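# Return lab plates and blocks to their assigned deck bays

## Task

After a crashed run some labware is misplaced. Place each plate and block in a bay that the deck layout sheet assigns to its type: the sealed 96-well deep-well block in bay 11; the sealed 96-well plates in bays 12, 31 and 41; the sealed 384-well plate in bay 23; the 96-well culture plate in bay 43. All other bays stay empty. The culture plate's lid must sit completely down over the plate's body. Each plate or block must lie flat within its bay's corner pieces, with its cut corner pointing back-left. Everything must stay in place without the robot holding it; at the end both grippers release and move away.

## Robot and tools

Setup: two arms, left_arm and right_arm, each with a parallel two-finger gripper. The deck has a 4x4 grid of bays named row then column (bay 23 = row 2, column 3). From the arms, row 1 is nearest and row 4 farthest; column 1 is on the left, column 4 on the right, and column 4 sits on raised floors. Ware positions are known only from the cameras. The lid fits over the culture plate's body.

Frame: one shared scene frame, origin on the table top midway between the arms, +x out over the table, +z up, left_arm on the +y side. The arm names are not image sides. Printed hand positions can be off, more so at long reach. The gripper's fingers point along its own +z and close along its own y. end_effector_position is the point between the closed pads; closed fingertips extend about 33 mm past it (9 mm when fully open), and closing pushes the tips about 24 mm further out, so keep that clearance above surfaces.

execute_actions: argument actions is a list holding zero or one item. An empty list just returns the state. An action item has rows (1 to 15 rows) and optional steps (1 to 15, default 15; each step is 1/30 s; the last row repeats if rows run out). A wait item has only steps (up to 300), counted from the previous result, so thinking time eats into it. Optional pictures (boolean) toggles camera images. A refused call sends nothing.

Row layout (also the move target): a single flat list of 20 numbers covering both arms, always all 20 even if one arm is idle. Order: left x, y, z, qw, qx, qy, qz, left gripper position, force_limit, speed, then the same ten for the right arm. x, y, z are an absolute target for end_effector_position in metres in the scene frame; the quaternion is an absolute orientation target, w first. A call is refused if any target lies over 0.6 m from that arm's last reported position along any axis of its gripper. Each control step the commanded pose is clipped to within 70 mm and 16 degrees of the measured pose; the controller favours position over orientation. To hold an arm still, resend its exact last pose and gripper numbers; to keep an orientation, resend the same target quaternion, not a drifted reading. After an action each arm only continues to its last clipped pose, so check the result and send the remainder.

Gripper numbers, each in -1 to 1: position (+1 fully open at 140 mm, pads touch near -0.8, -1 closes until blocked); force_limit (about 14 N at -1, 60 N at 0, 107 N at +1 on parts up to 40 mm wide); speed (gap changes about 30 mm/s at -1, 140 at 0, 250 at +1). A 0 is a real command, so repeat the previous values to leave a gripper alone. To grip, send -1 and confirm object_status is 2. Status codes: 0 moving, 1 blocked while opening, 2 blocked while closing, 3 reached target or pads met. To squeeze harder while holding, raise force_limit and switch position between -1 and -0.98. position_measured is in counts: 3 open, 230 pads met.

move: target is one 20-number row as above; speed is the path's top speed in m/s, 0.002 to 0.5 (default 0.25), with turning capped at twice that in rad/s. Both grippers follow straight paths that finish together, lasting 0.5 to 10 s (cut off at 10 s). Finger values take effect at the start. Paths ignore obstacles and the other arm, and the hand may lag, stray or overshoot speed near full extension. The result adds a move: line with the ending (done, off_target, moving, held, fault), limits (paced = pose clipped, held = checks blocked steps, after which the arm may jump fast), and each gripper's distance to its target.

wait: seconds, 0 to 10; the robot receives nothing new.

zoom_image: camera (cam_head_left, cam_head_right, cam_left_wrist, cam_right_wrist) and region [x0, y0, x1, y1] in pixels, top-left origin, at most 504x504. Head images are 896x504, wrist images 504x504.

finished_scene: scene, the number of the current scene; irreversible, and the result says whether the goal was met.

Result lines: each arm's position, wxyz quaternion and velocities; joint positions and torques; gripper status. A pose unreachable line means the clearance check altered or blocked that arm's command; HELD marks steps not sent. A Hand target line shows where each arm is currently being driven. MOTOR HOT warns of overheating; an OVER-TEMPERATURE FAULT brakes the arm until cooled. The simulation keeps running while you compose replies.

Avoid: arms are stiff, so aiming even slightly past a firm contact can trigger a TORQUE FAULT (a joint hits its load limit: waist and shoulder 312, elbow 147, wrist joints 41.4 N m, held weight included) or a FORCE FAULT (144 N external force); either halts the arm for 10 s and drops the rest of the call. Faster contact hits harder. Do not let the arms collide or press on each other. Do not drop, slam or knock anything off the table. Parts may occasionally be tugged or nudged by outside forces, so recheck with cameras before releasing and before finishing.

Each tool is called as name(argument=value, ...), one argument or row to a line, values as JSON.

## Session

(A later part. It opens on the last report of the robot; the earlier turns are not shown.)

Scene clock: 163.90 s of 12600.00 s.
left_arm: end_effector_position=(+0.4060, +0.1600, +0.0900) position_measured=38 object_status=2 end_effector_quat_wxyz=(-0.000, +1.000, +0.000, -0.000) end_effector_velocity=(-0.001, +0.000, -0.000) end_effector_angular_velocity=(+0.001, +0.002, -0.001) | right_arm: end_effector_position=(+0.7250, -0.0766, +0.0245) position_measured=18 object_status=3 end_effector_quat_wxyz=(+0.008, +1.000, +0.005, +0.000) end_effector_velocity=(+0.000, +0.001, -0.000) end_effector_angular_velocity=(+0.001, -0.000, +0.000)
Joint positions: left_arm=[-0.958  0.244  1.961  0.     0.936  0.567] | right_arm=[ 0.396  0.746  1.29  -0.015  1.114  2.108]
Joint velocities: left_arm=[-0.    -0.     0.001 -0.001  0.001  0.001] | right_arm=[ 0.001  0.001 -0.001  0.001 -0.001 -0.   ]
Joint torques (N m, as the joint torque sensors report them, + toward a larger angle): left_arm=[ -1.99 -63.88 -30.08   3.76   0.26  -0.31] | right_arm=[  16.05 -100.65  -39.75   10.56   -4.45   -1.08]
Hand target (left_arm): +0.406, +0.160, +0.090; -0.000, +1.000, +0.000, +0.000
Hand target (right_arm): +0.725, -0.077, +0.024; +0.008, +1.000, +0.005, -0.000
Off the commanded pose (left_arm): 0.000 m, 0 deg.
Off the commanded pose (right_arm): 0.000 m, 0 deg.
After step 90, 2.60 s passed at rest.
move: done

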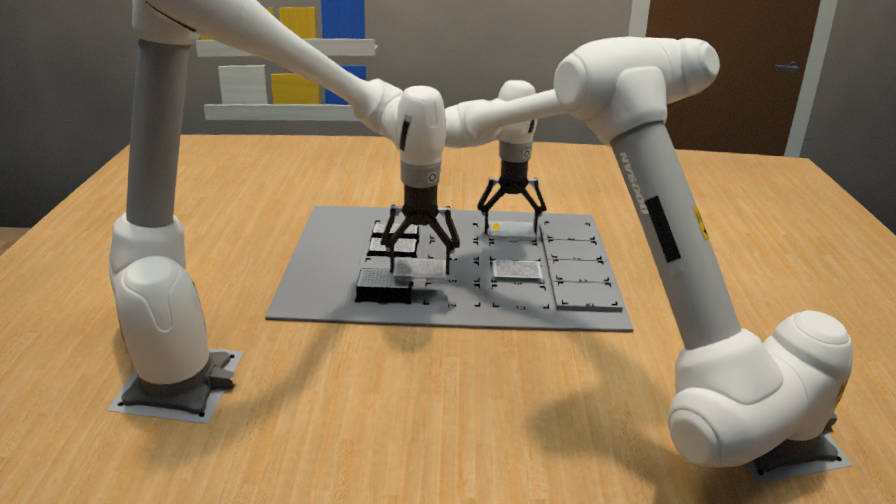

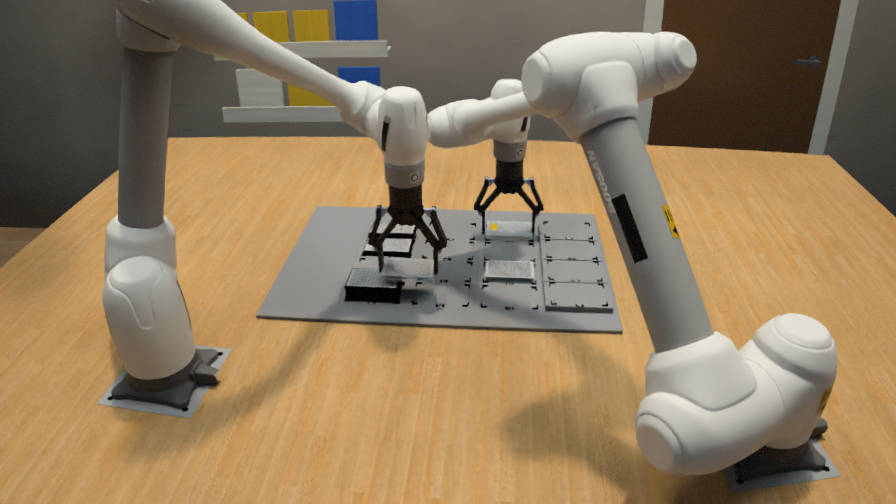

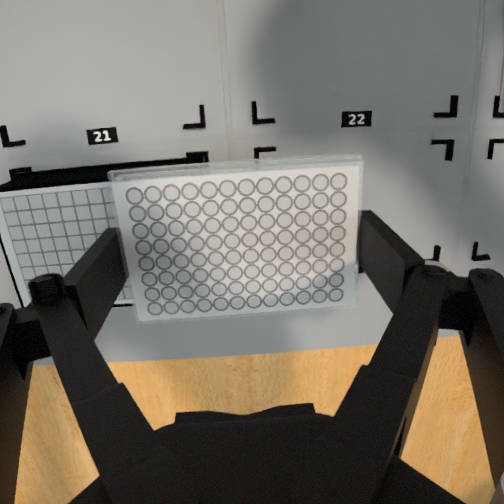

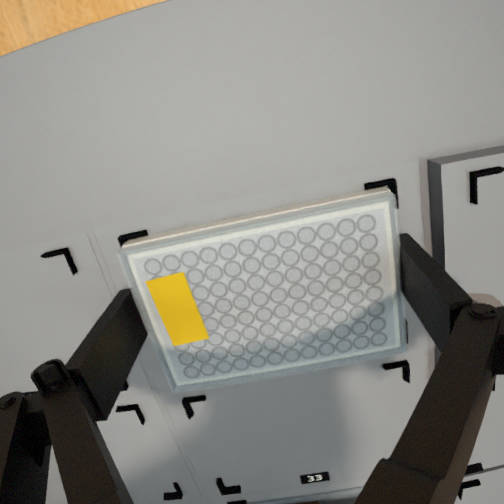

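move(
  target=[0.406,0.16,0.09,0,1,0,0,0.55,-0.3,-1,0.725,-0.079,0.0255,0.008,1,0.005,0,0.88,-0.6,-1],
  speed=0.006,
)

move(
  target=[0.406,0.16,0.09,0,1,0,0,0.55,-0.3,-1,0.71,-0.079,0.08,0.008,1,0.005,0,0.88,-0.6,-1],
  speed=0.06,
)

zoom_image(
  camera="cam_right_wrist",
  region=[110,120,410,350],
)

zoom_image(
  camera="cam_head_left",
  region=[470,200,560,290],
)

Scene clock: 172.27 s of 12600.00 s.
left_arm: end_effector_position=(+0.4060, +0.1600, +0.0900) position_measured=38 object_status=2 end_effector_quat_wxyz=(-0.000, +1.000, +0.000, -0.000) end_effector_velocity=(+0.000, -0.000, +0.000) end_effector_angular_velocity=(-0.001, -0.001, -0.000) | right_arm: end_effector_position=(+0.7249, -0.0789, +0.0255) position_measured=18 object_status=3 end_effector_quat_wxyz=(+0.008, +1.000, +0.005, -0.000) end_effector_velocity=(+0.000, -0.001, +0.001) end_effector_angular_velocity=(-0.000, -0.001, -0.000)
Joint positions: left_arm=[-0.958  0.244  1.961  0.     0.936  0.567] | right_arm=[ 0.394  0.743  1.293 -0.015  1.113  2.106]
Joint velocities: left_arm=[ 0.    -0.    -0.    -0.    -0.001  0.001] | right_arm=[-0.001 -0.002  0.001 -0.001 -0.    -0.   ]
Joint torques (N m, as the joint torque sensors report them, + toward a larger angle): left_arm=[ -2.53 -63.2  -30.33   3.65   0.31  -0.28] | right_arm=[   1.44 -102.12  -36.79    3.81   -0.27   -0.2 ]
Hand target (left_arm): +0.406, +0.160, +0.090; -0.000, +1.000, +0.000, +0.000
Hand target (right_arm): +0.725, -0.079, +0.026; +0.008, +1.000, +0.005, -0.000
Off the commanded pose (left_arm): 0.000 m, 0 deg.
Off the commanded pose (right_arm): 0.000 m, 0 deg.
After step 90, 4.67 s passed at rest.
move: done

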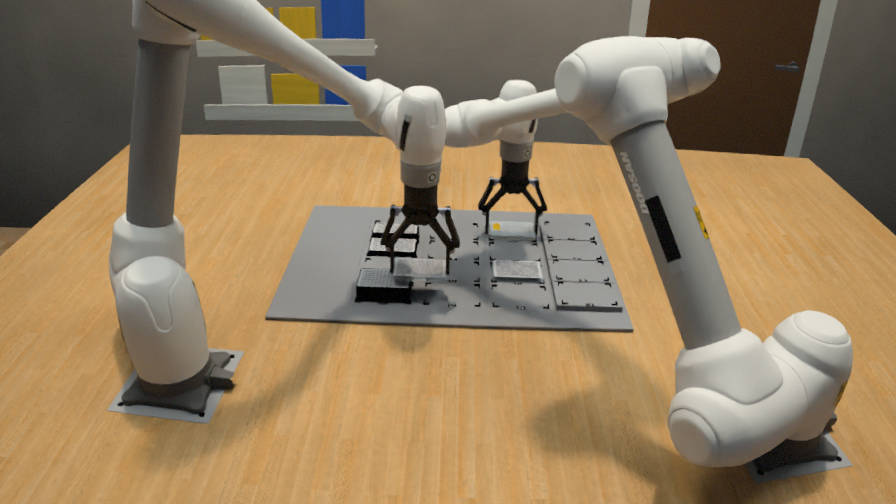

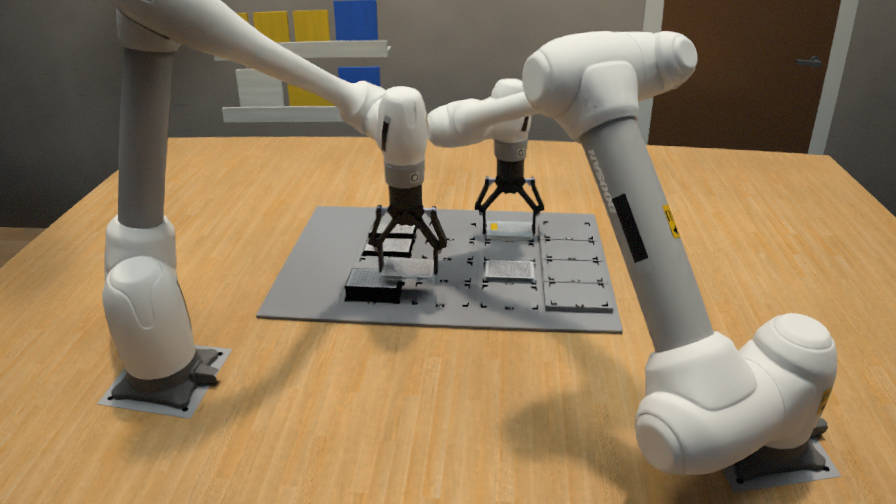

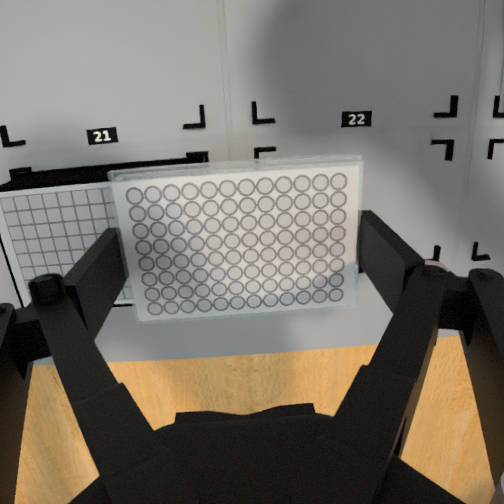

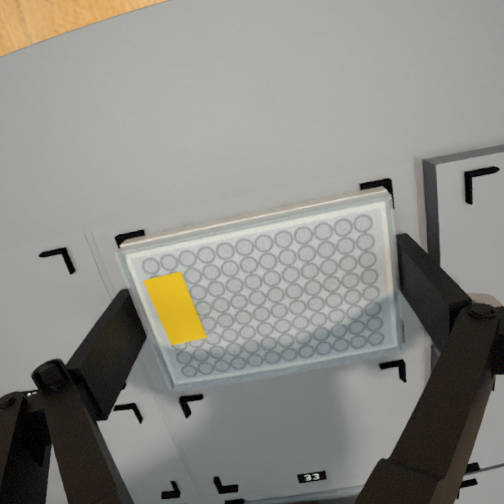

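Scene clock: 173.50 s of 12600.00 s.
left_arm: end_effector_position=(+0.4060, +0.1600, +0.0900) position_measured=38 object_status=2 end_effector_quat_wxyz=(-0.000, +1.000, +0.000, -0.000) end_effector_velocity=(+0.000, -0.000, +0.000) end_effector_angular_velocity=(-0.001, +0.000, +0.001) | right_arm: end_effector_position=(+0.7101, -0.0790, +0.0799) position_measured=18 object_status=3 end_effector_quat_wxyz=(+0.008, +1.000, +0.005, -0.000) end_effector_velocity=(-0.000, +0.000, +0.001) end_effector_angular_velocity=(-0.000, +0.000, +0.000)
Joint positions: left_arm=[-0.958  0.244  1.961  0.     0.936  0.567] | right_arm=[ 0.402  0.686  1.289 -0.015  1.175  2.113]
Joint velocities: left_arm=[ 0.001  0.    -0.001 -0.001 -0.     0.001] | right_arm=[ 0.    -0.001 -0.    -0.     0.001  0.   ]
Joint torques (N m, as the joint torque sensors report them, + toward a larger angle): left_arm=[ -1.08 -62.8  -30.34   3.63   0.43  -0.34] | right_arm=[   2.58 -100.25  -38.85    4.61    0.12   -0.62]
Hand target (left_arm): +0.406, +0.160, +0.090; -0.000, +1.000, +0.000, +0.000
Hand target (right_arm): +0.710, -0.079, +0.080; +0.008, +1.000, +0.005, +0.000
Off the commanded pose (left_arm): 0.000 m, 0 deg.
Off the commanded pose (right_arm): 0.000 m, 0 deg.
move: done

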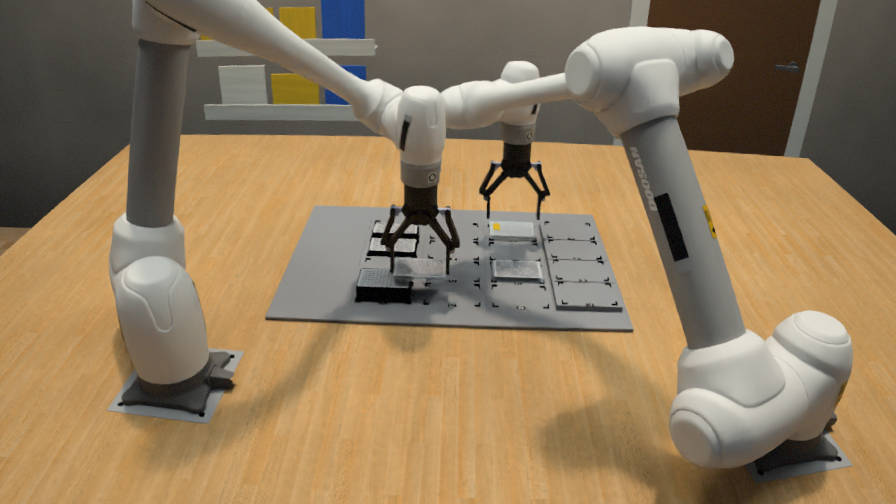

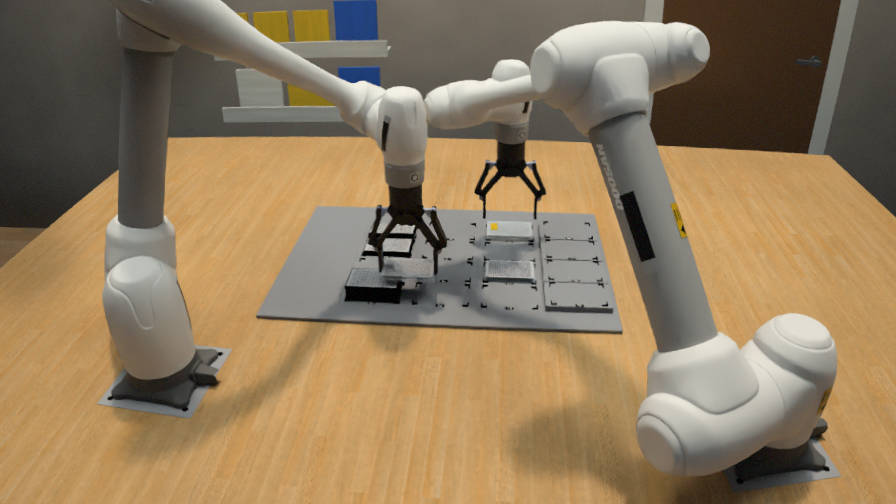

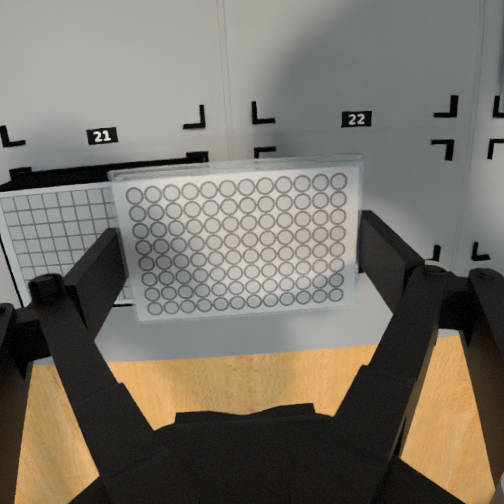

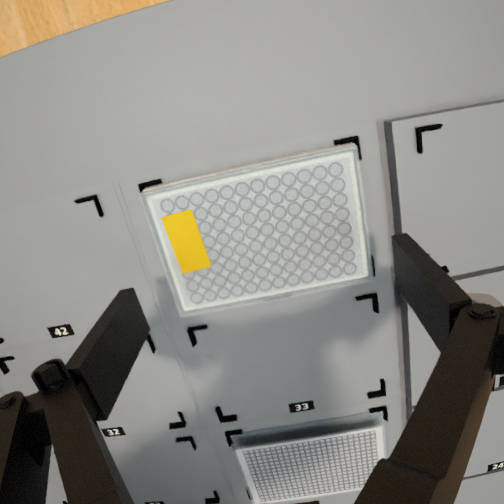

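Region (110, 120, 410, 350) of cam_right_wrist's 504x504 image, scaled by 1.680, with more detail than that image has; it fills the top 386 rows of this view, and the rest is white.

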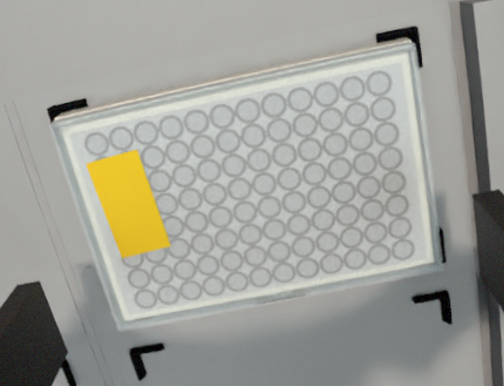

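Region (470, 200, 560, 290) of cam_head_left's 896x504 image, scaled by 5.600, with more detail than that image has.

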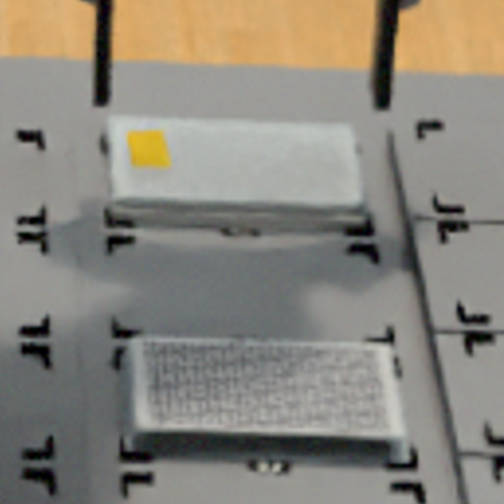

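move(
  target=[0.406,0.2,0.09,0,1,0,0,0.55,-0.3,-1,0.63,-0.079,0.08,0.008,1,0.005,0,0.88,-0.6,-1],
  speed=0.1,
)

zoom_image(
  camera="cam_right_wrist",
  region=[80,0,400,260],
)

Scene clock: 178.60 s of 12600.00 s.
left_arm: end_effector_position=(+0.4060, +0.2000, +0.0900) position_measured=38 object_status=2 end_effector_quat_wxyz=(-0.000, +1.000, -0.000, +0.000) end_effector_velocity=(-0.000, +0.001, +0.000) end_effector_angular_velocity=(+0.001, +0.001, +0.001) | right_arm: end_effector_position=(+0.6301, -0.0791, +0.0801) position_measured=18 object_status=3 end_effector_quat_wxyz=(+0.008, +1.000, +0.005, -0.000) end_effector_velocity=(-0.002, +0.000, -0.000) end_effector_angular_velocity=(-0.000, +0.001, +0.000)
Joint positions: left_arm=[-0.92   0.199  2.02   0.     0.922  0.605] | right_arm=[ 0.452  0.588  1.458 -0.015  1.104  2.164]
Joint velocities: left_arm=[ 0.001 -0.001  0.    -0.     0.002  0.   ] | right_arm=[ 0.001 -0.002  0.003  0.    -0.001  0.001]
Joint torques (N m, as the joint torque sensors report them, + toward a larger angle): left_arm=[ -0.75 -58.59 -30.35   3.56   0.27  -0.29] | right_arm=[  1.16 -91.89 -37.26   3.88   0.37  -0.81]
Hand target (left_arm): +0.406, +0.200, +0.090; -0.000, +1.000, -0.000, +0.000
Hand target (right_arm): +0.630, -0.079, +0.080; +0.008, +1.000, +0.005, +0.000
Off the commanded pose (left_arm): 0.000 m, 0 deg.
Off the commanded pose (right_arm): 0.000 m, 0 deg.
After step 90, 0.93 s passed at rest.
move: done

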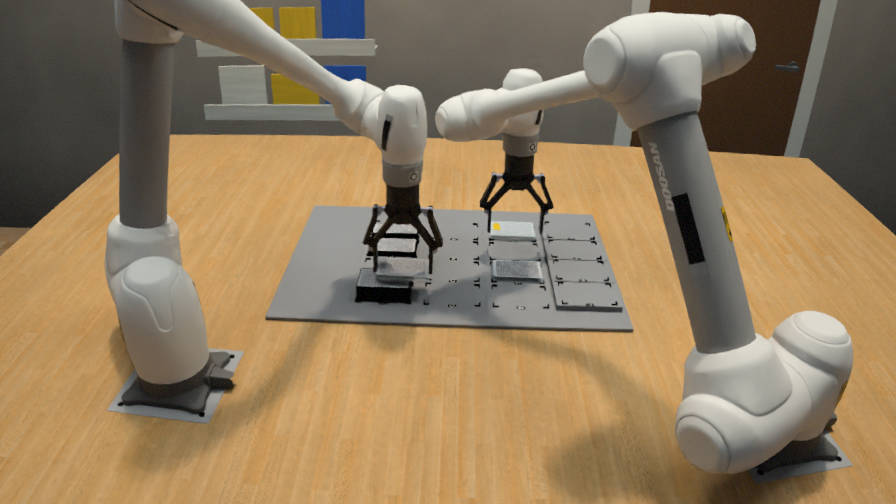

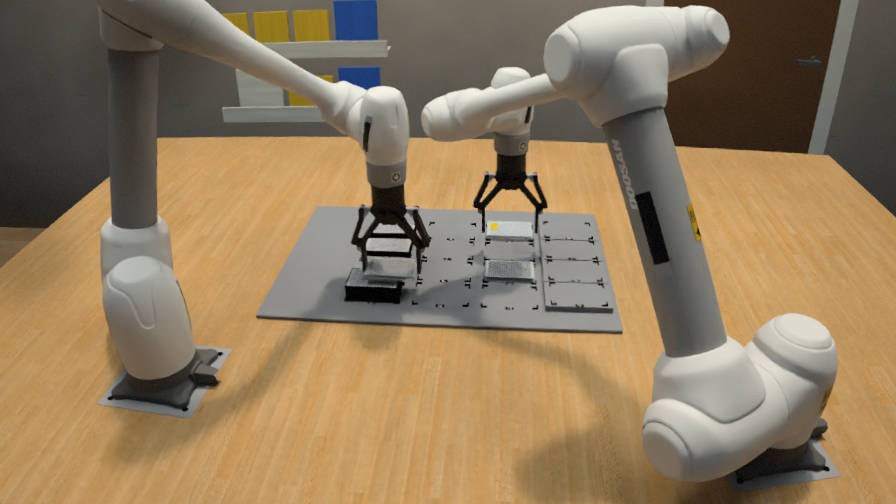

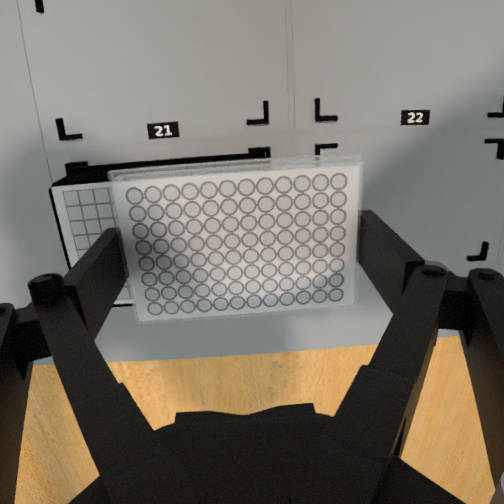

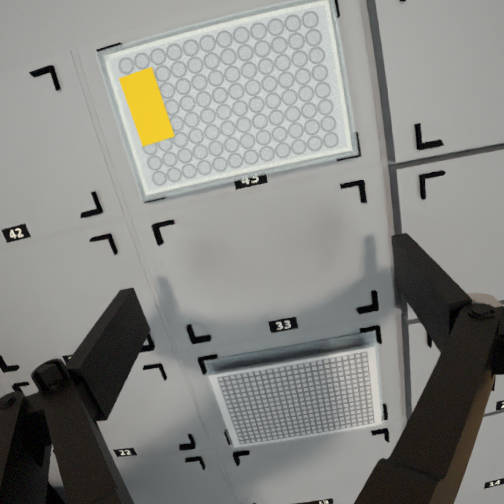

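Region (80, 0, 400, 260) of cam_right_wrist's 504x504 image, scaled by 1.575, with more detail than that image has; it fills the top 410 rows of this view, and the rest is white.

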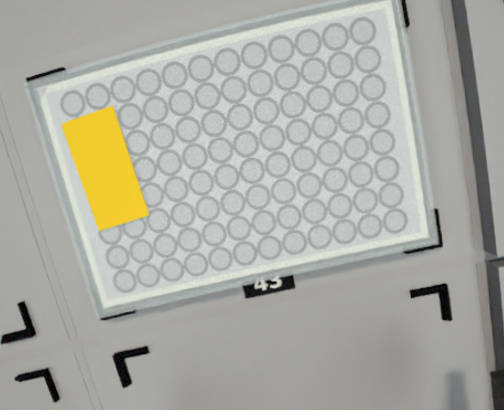

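move(
  target=[0.406,0.083,0.09,0,1,0,0,0.55,-0.3,-1,0.55,-0.45,0.2,0,1,0,0,1,-0.6,-1],
)

move(
  target=[0.406,0.083,0.038,0,1,0,0,0.55,-0.3,-1,0.55,-0.45,0.2,0,1,0,0,1,-0.6,-1],
  speed=0.05,
)

zoom_image(
  camera="cam_left_wrist",
  region=[70,110,410,350],
)

Scene clock: 185.10 s of 12600.00 s.
left_arm: end_effector_position=(+0.4059, +0.0829, +0.0901) position_measured=38 object_status=2 end_effector_quat_wxyz=(+0.000, +1.000, +0.000, -0.000) end_effector_velocity=(+0.000, +0.000, +0.000) end_effector_angular_velocity=(+0.000, +0.001, +0.000) | right_arm: end_effector_position=(+0.5506, -0.4501, +0.2002) position_measured=3 object_status=3 end_effector_quat_wxyz=(+0.000, +1.000, -0.000, -0.000) end_effector_velocity=(-0.001, -0.001, +0.001) end_effector_angular_velocity=(-0.001, -0.001, +0.000)
Joint positions: left_arm=[-1.02   0.333  1.838 -0.     0.97   0.505] | right_arm=[ 0.004  0.162  1.836 -0.     1.144  1.72 ]
Joint velocities: left_arm=[ 0.001  0.    -0.    -0.001  0.001  0.   ] | right_arm=[-0.002 -0.002  0.001 -0.001  0.    -0.002]
Joint torques (N m, as the joint torque sensors report them, + toward a larger angle): left_arm=[  0.04 -73.04 -31.7    3.73   0.36  -0.27] | right_arm=[  4.3  -53.47 -38.07   4.59  -0.58  -1.05]
Hand target (left_arm): +0.406, +0.083, +0.090; +0.000, +1.000, +0.000, -0.000
Hand target (right_arm): +0.551, -0.450, +0.200; +0.000, +1.000, -0.000, -0.000
Off the commanded pose (left_arm): 0.000 m, 0 deg.
Off the commanded pose (right_arm): 0.001 m, 0 deg.
After step 90, 1.43 s passed at rest.
move: done

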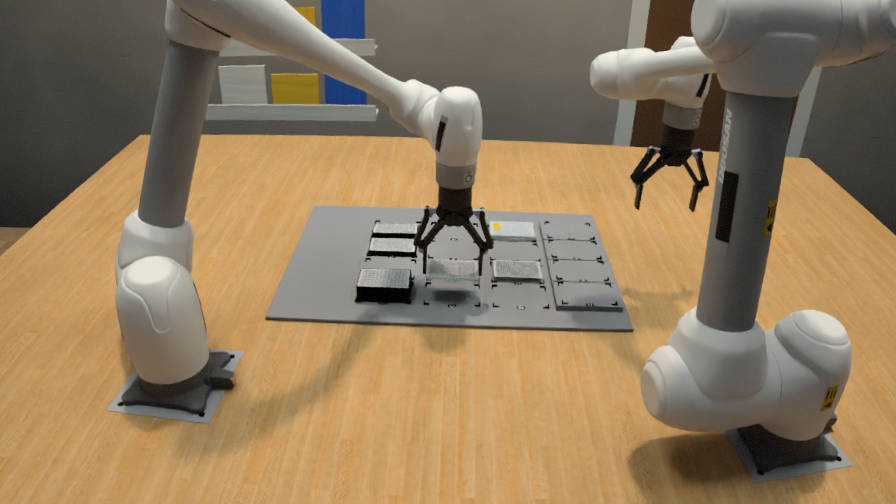

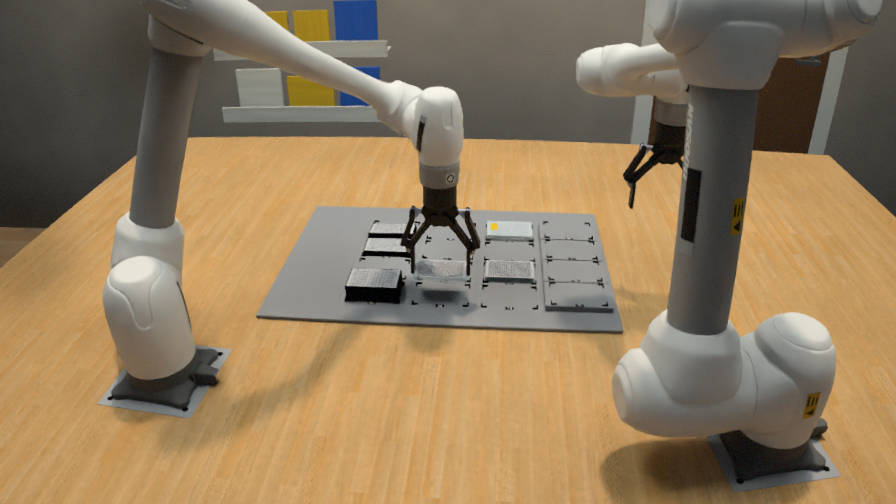

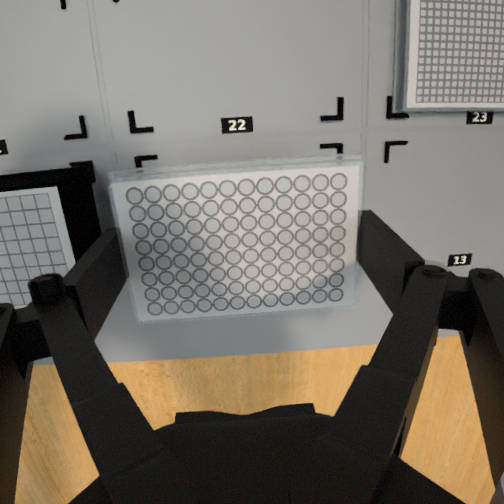

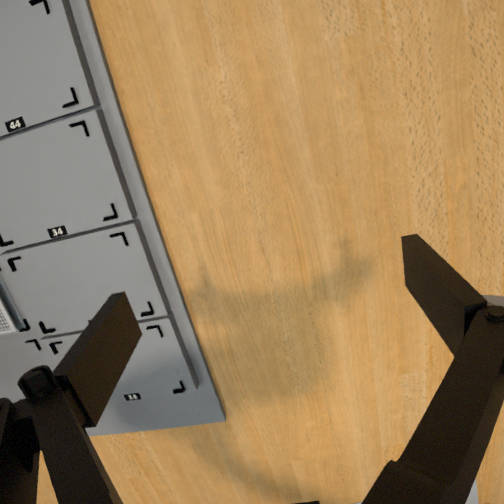

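Scene clock: 186.43 s of 12600.00 s.
left_arm: end_effector_position=(+0.4060, +0.0829, +0.0381) position_measured=38 object_status=2 end_effector_quat_wxyz=(+0.000, +1.000, -0.000, -0.000) end_effector_velocity=(-0.001, -0.000, -0.001) end_effector_angular_velocity=(+0.001, +0.001, +0.000) | right_arm: end_effector_position=(+0.5500, -0.4500, +0.2000) position_measured=3 object_status=3 end_effector_quat_wxyz=(-0.000, +1.000, +0.000, -0.000) end_effector_velocity=(-0.000, +0.000, +0.000) end_effector_angular_velocity=(+0.001, -0.001, -0.000)
Joint positions: left_arm=[-1.02   0.386  1.876 -0.     0.88   0.505] | right_arm=[0.005 0.161 1.837 0.    1.143 1.72 ]
Joint velocities: left_arm=[-0.001  0.001  0.001 -0.001 -0.001 -0.   ] | right_arm=[ 0.    -0.001  0.     0.001 -0.    -0.   ]
Joint torques (N m, as the joint torque sensors report them, + toward a larger angle): left_arm=[ -1.47 -75.25 -28.13   3.52   0.49  -0.21] | right_arm=[  1.38 -55.34 -37.43   4.19   0.08  -0.48]
Hand target (left_arm): +0.406, +0.083, +0.038; +0.000, +1.000, -0.000, -0.000
Hand target (right_arm): +0.550, -0.450, +0.200; -0.000, +1.000, +0.000, +0.000
Off the commanded pose (left_arm): 0.000 m, 0 deg.
Off the commanded pose (right_arm): 0.000 m, 0 deg.
move: done

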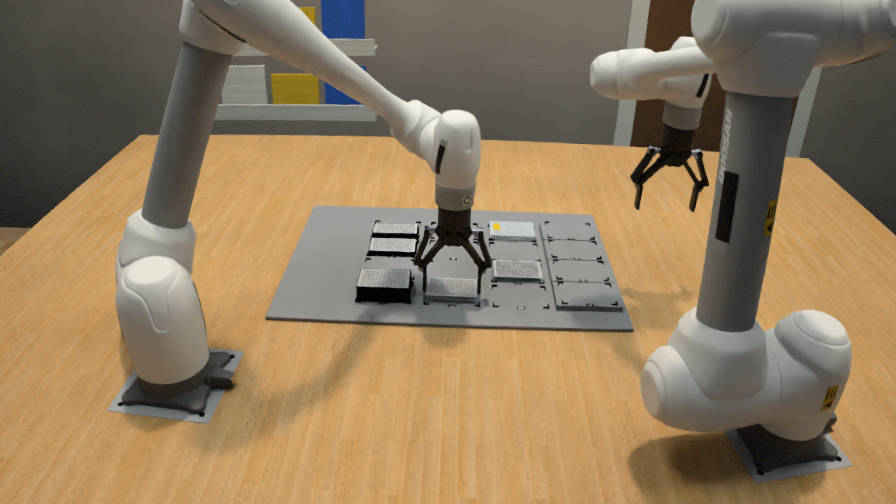

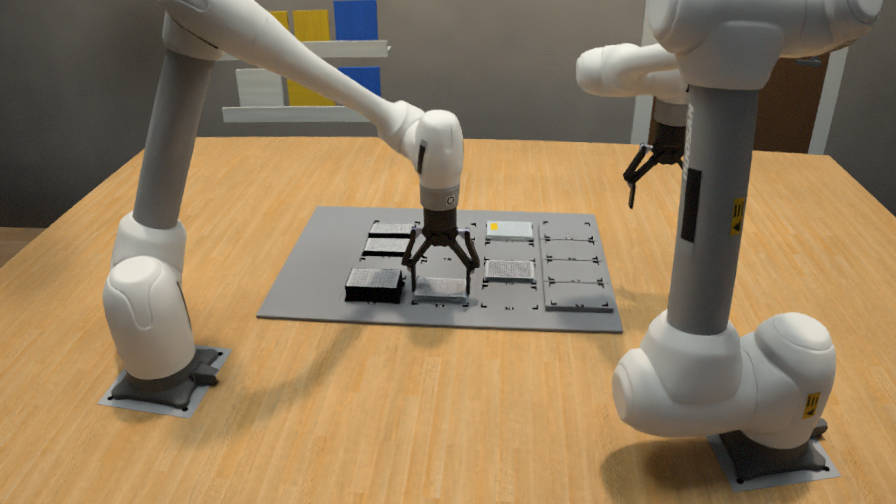

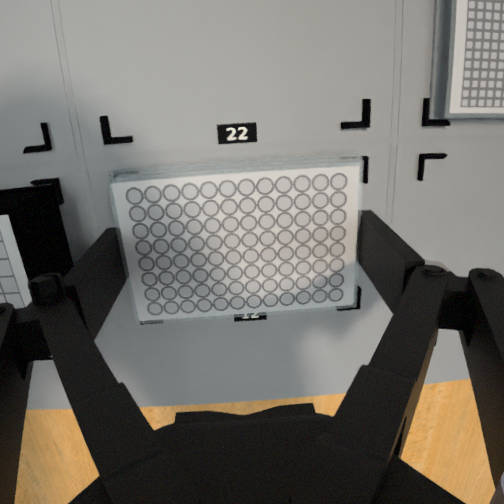

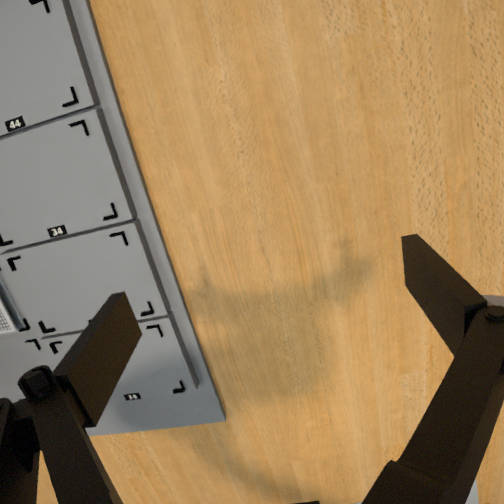

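Region (70, 110, 410, 350) of cam_left_wrist's 504x504 image, scaled by 1.482, with more detail than that image has; it fills the top 356 rows of this view, and the rest is white.

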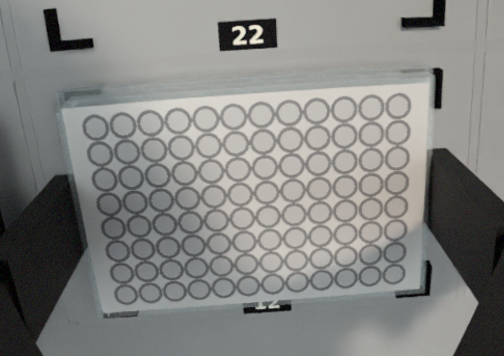

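move(
  target=[0.401,0.081,0.036,0,1,0,0,0.55,-0.3,-1,0.55,-0.45,0.2,0,1,0,0,1,-0.6,-1],
  speed=0.02,
)

Scene clock: 199.93 s of 12600.00 s.
left_arm: end_effector_position=(+0.4011, +0.0811, +0.0360) position_measured=38 object_status=2 end_effector_quat_wxyz=(-0.000, +1.000, -0.000, +0.000) end_effector_velocity=(-0.000, +0.000, -0.001) end_effector_angular_velocity=(-0.000, -0.001, -0.000) | right_arm: end_effector_position=(+0.5500, -0.4500, +0.2000) position_measured=3 object_status=3 end_effector_quat_wxyz=(-0.000, +1.000, -0.000, -0.000) end_effector_velocity=(+0.000, -0.000, +0.001) end_effector_angular_velocity=(-0.000, -0.002, -0.000)
Joint positions: left_arm=[-1.028  0.387  1.879  0.     0.876  0.497] | right_arm=[0.005 0.161 1.837 0.    1.143 1.72 ]
Joint velocities: left_arm=[-0.001  0.     0.001  0.001 -0.002 -0.001] | right_arm=[-0.001 -0.002 -0.    -0.001 -0.     0.   ]
Joint torques (N m, as the joint torque sensors report them, + toward a larger angle): left_arm=[-19.58 -76.87 -24.12  -2.61   3.19   1.35] | right_arm=[  1.55 -51.32 -38.67   3.66  -0.26  -0.17]
Hand target (left_arm): +0.401, +0.081, +0.036; +0.000, +1.000, -0.000, -0.000
Hand target (right_arm): +0.550, -0.450, +0.200; -0.000, +1.000, +0.000, +0.000
Off the commanded pose (left_arm): 0.000 m, 0 deg.
Off the commanded pose (right_arm): 0.000 m, 0 deg.
After step 90, 9.80 s passed at rest.
move: done

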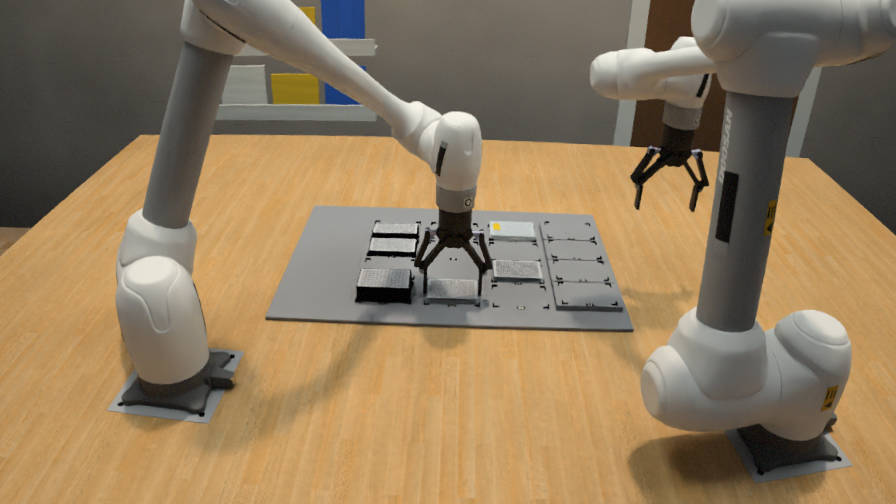

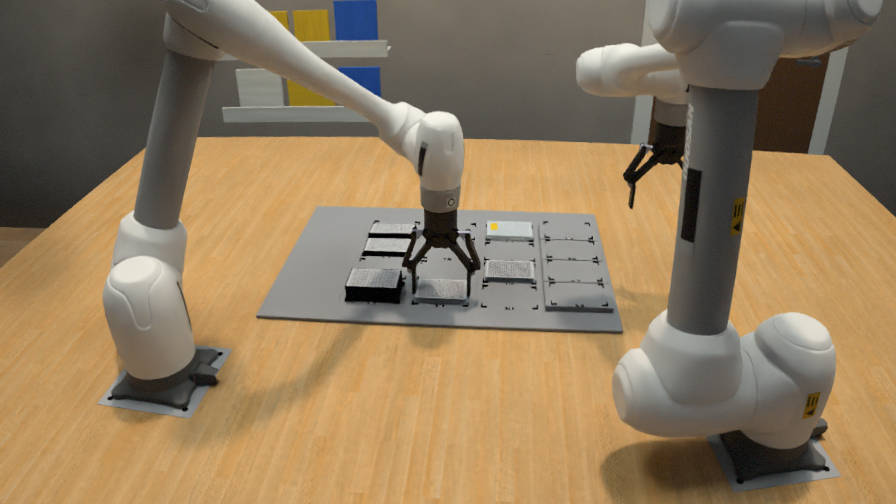

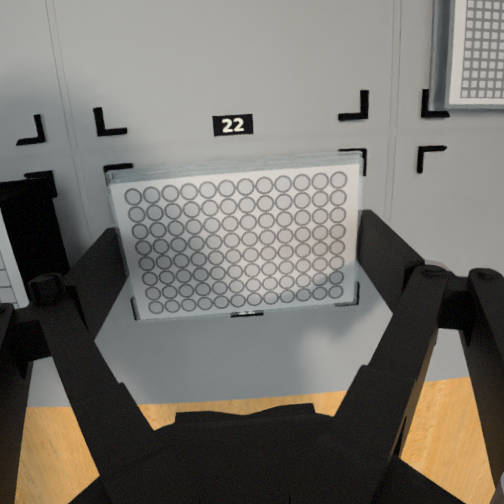

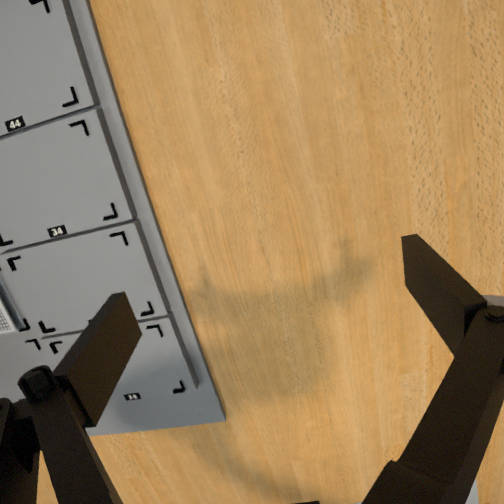

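zoom_image(
  camera="cam_left_wrist",
  region=[80,130,400,340],
)

Region (80, 130, 400, 340) of cam_left_wrist's 504x504 image, scaled by 1.575, with more detail than that image has; it fills the top 331 rows of this view, and the rest is white.

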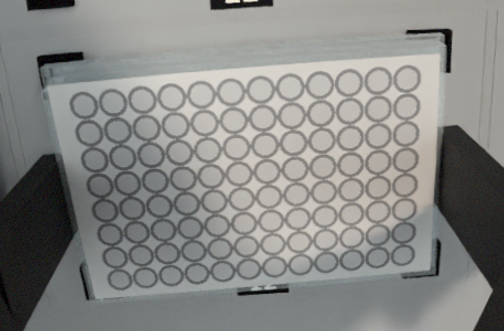

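move(
  target=[0.4005,0.0805,0.0335,0,1,-0.006,0,0.55,-0.3,-1,0.55,-0.45,0.2,0,1,0,0,1,-0.6,-1],
  speed=0.01,
)

zoom_image(
  camera="cam_left_wrist",
  region=[80,130,400,340],
)

Scene clock: 208.37 s of 12600.00 s.
left_arm: end_effector_position=(+0.4003, +0.0806, +0.0334) position_measured=38 object_status=2 end_effector_quat_wxyz=(-0.000, +1.000, -0.006, -0.000) end_effector_velocity=(+0.001, +0.000, -0.000) end_effector_angular_velocity=(+0.000, -0.001, -0.001) | right_arm: end_effector_position=(+0.5500, -0.4500, +0.2000) position_measured=3 object_status=3 end_effector_quat_wxyz=(-0.000, +1.000, -0.000, +0.000) end_effector_velocity=(-0.000, +0.000, +0.000) end_effector_angular_velocity=(+0.001, -0.000, +0.000)
Joint positions: left_arm=[-1.029  0.39   1.881 -0.     0.871  0.508] | right_arm=[0.005 0.161 1.837 0.    1.143 1.72 ]
Joint velocities: left_arm=[ 0.    -0.     0.     0.001 -0.     0.001] | right_arm=[ 0.    -0.    -0.     0.001 -0.    -0.   ]
Joint torques (N m, as the joint torque sensors report them, + toward a larger angle): left_arm=[ -9.62 -59.47 -18.73   1.47   1.14   0.18] | right_arm=[  0.52 -56.11 -38.2    4.53   0.11  -0.06]
Hand target (left_arm): +0.400, +0.080, +0.033; +0.000, +1.000, -0.006, -0.000
Hand target (right_arm): +0.550, -0.450, +0.200; -0.000, +1.000, +0.000, +0.000
Off the commanded pose (left_arm): 0.000 m, 0 deg.
Off the commanded pose (right_arm): 0.000 m, 0 deg.
After step 90, 4.60 s passed at rest.
move: done

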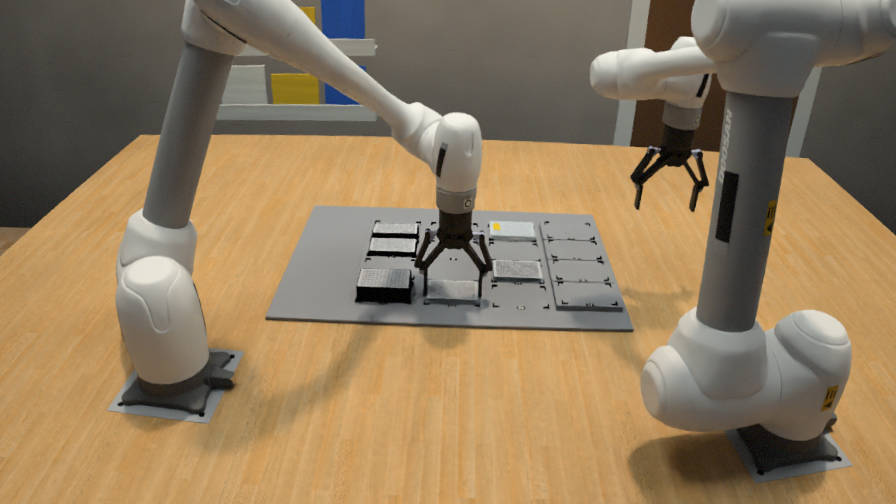

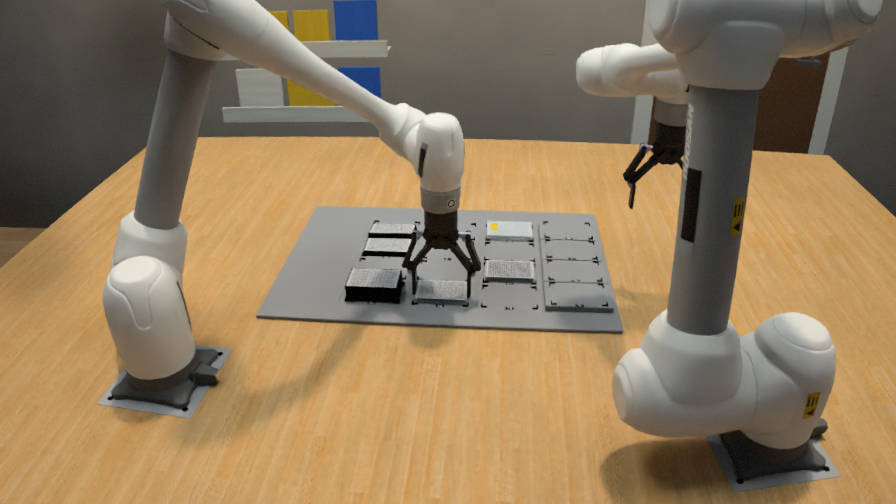

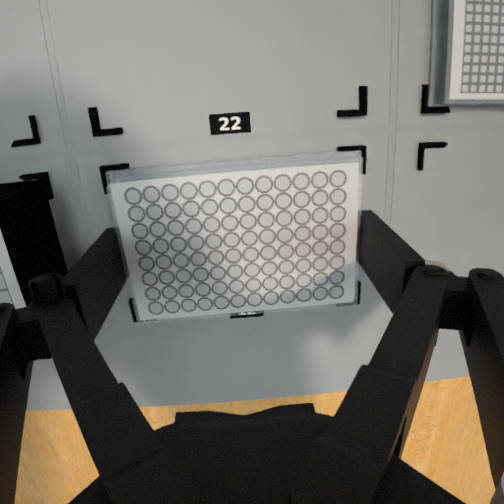

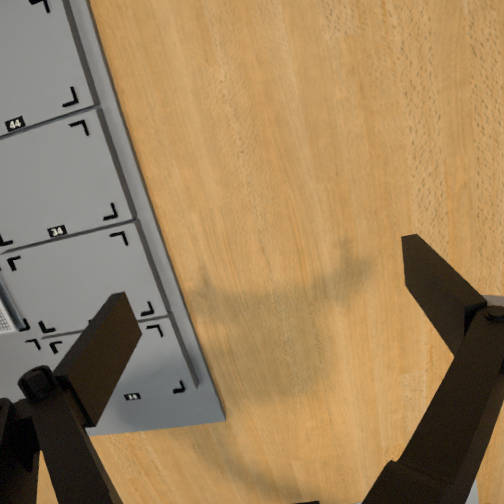

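Region (80, 130, 400, 340) of cam_left_wrist's 504x504 image, scaled by 1.575, with more detail than that image has; it fills the top 331 rows of this view, and the rest is white.

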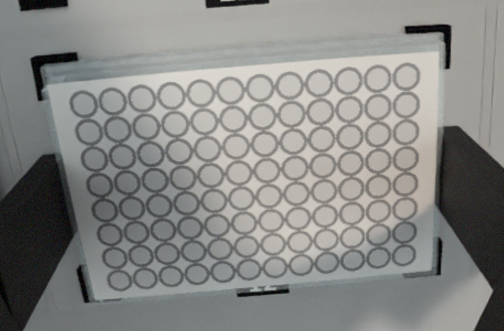

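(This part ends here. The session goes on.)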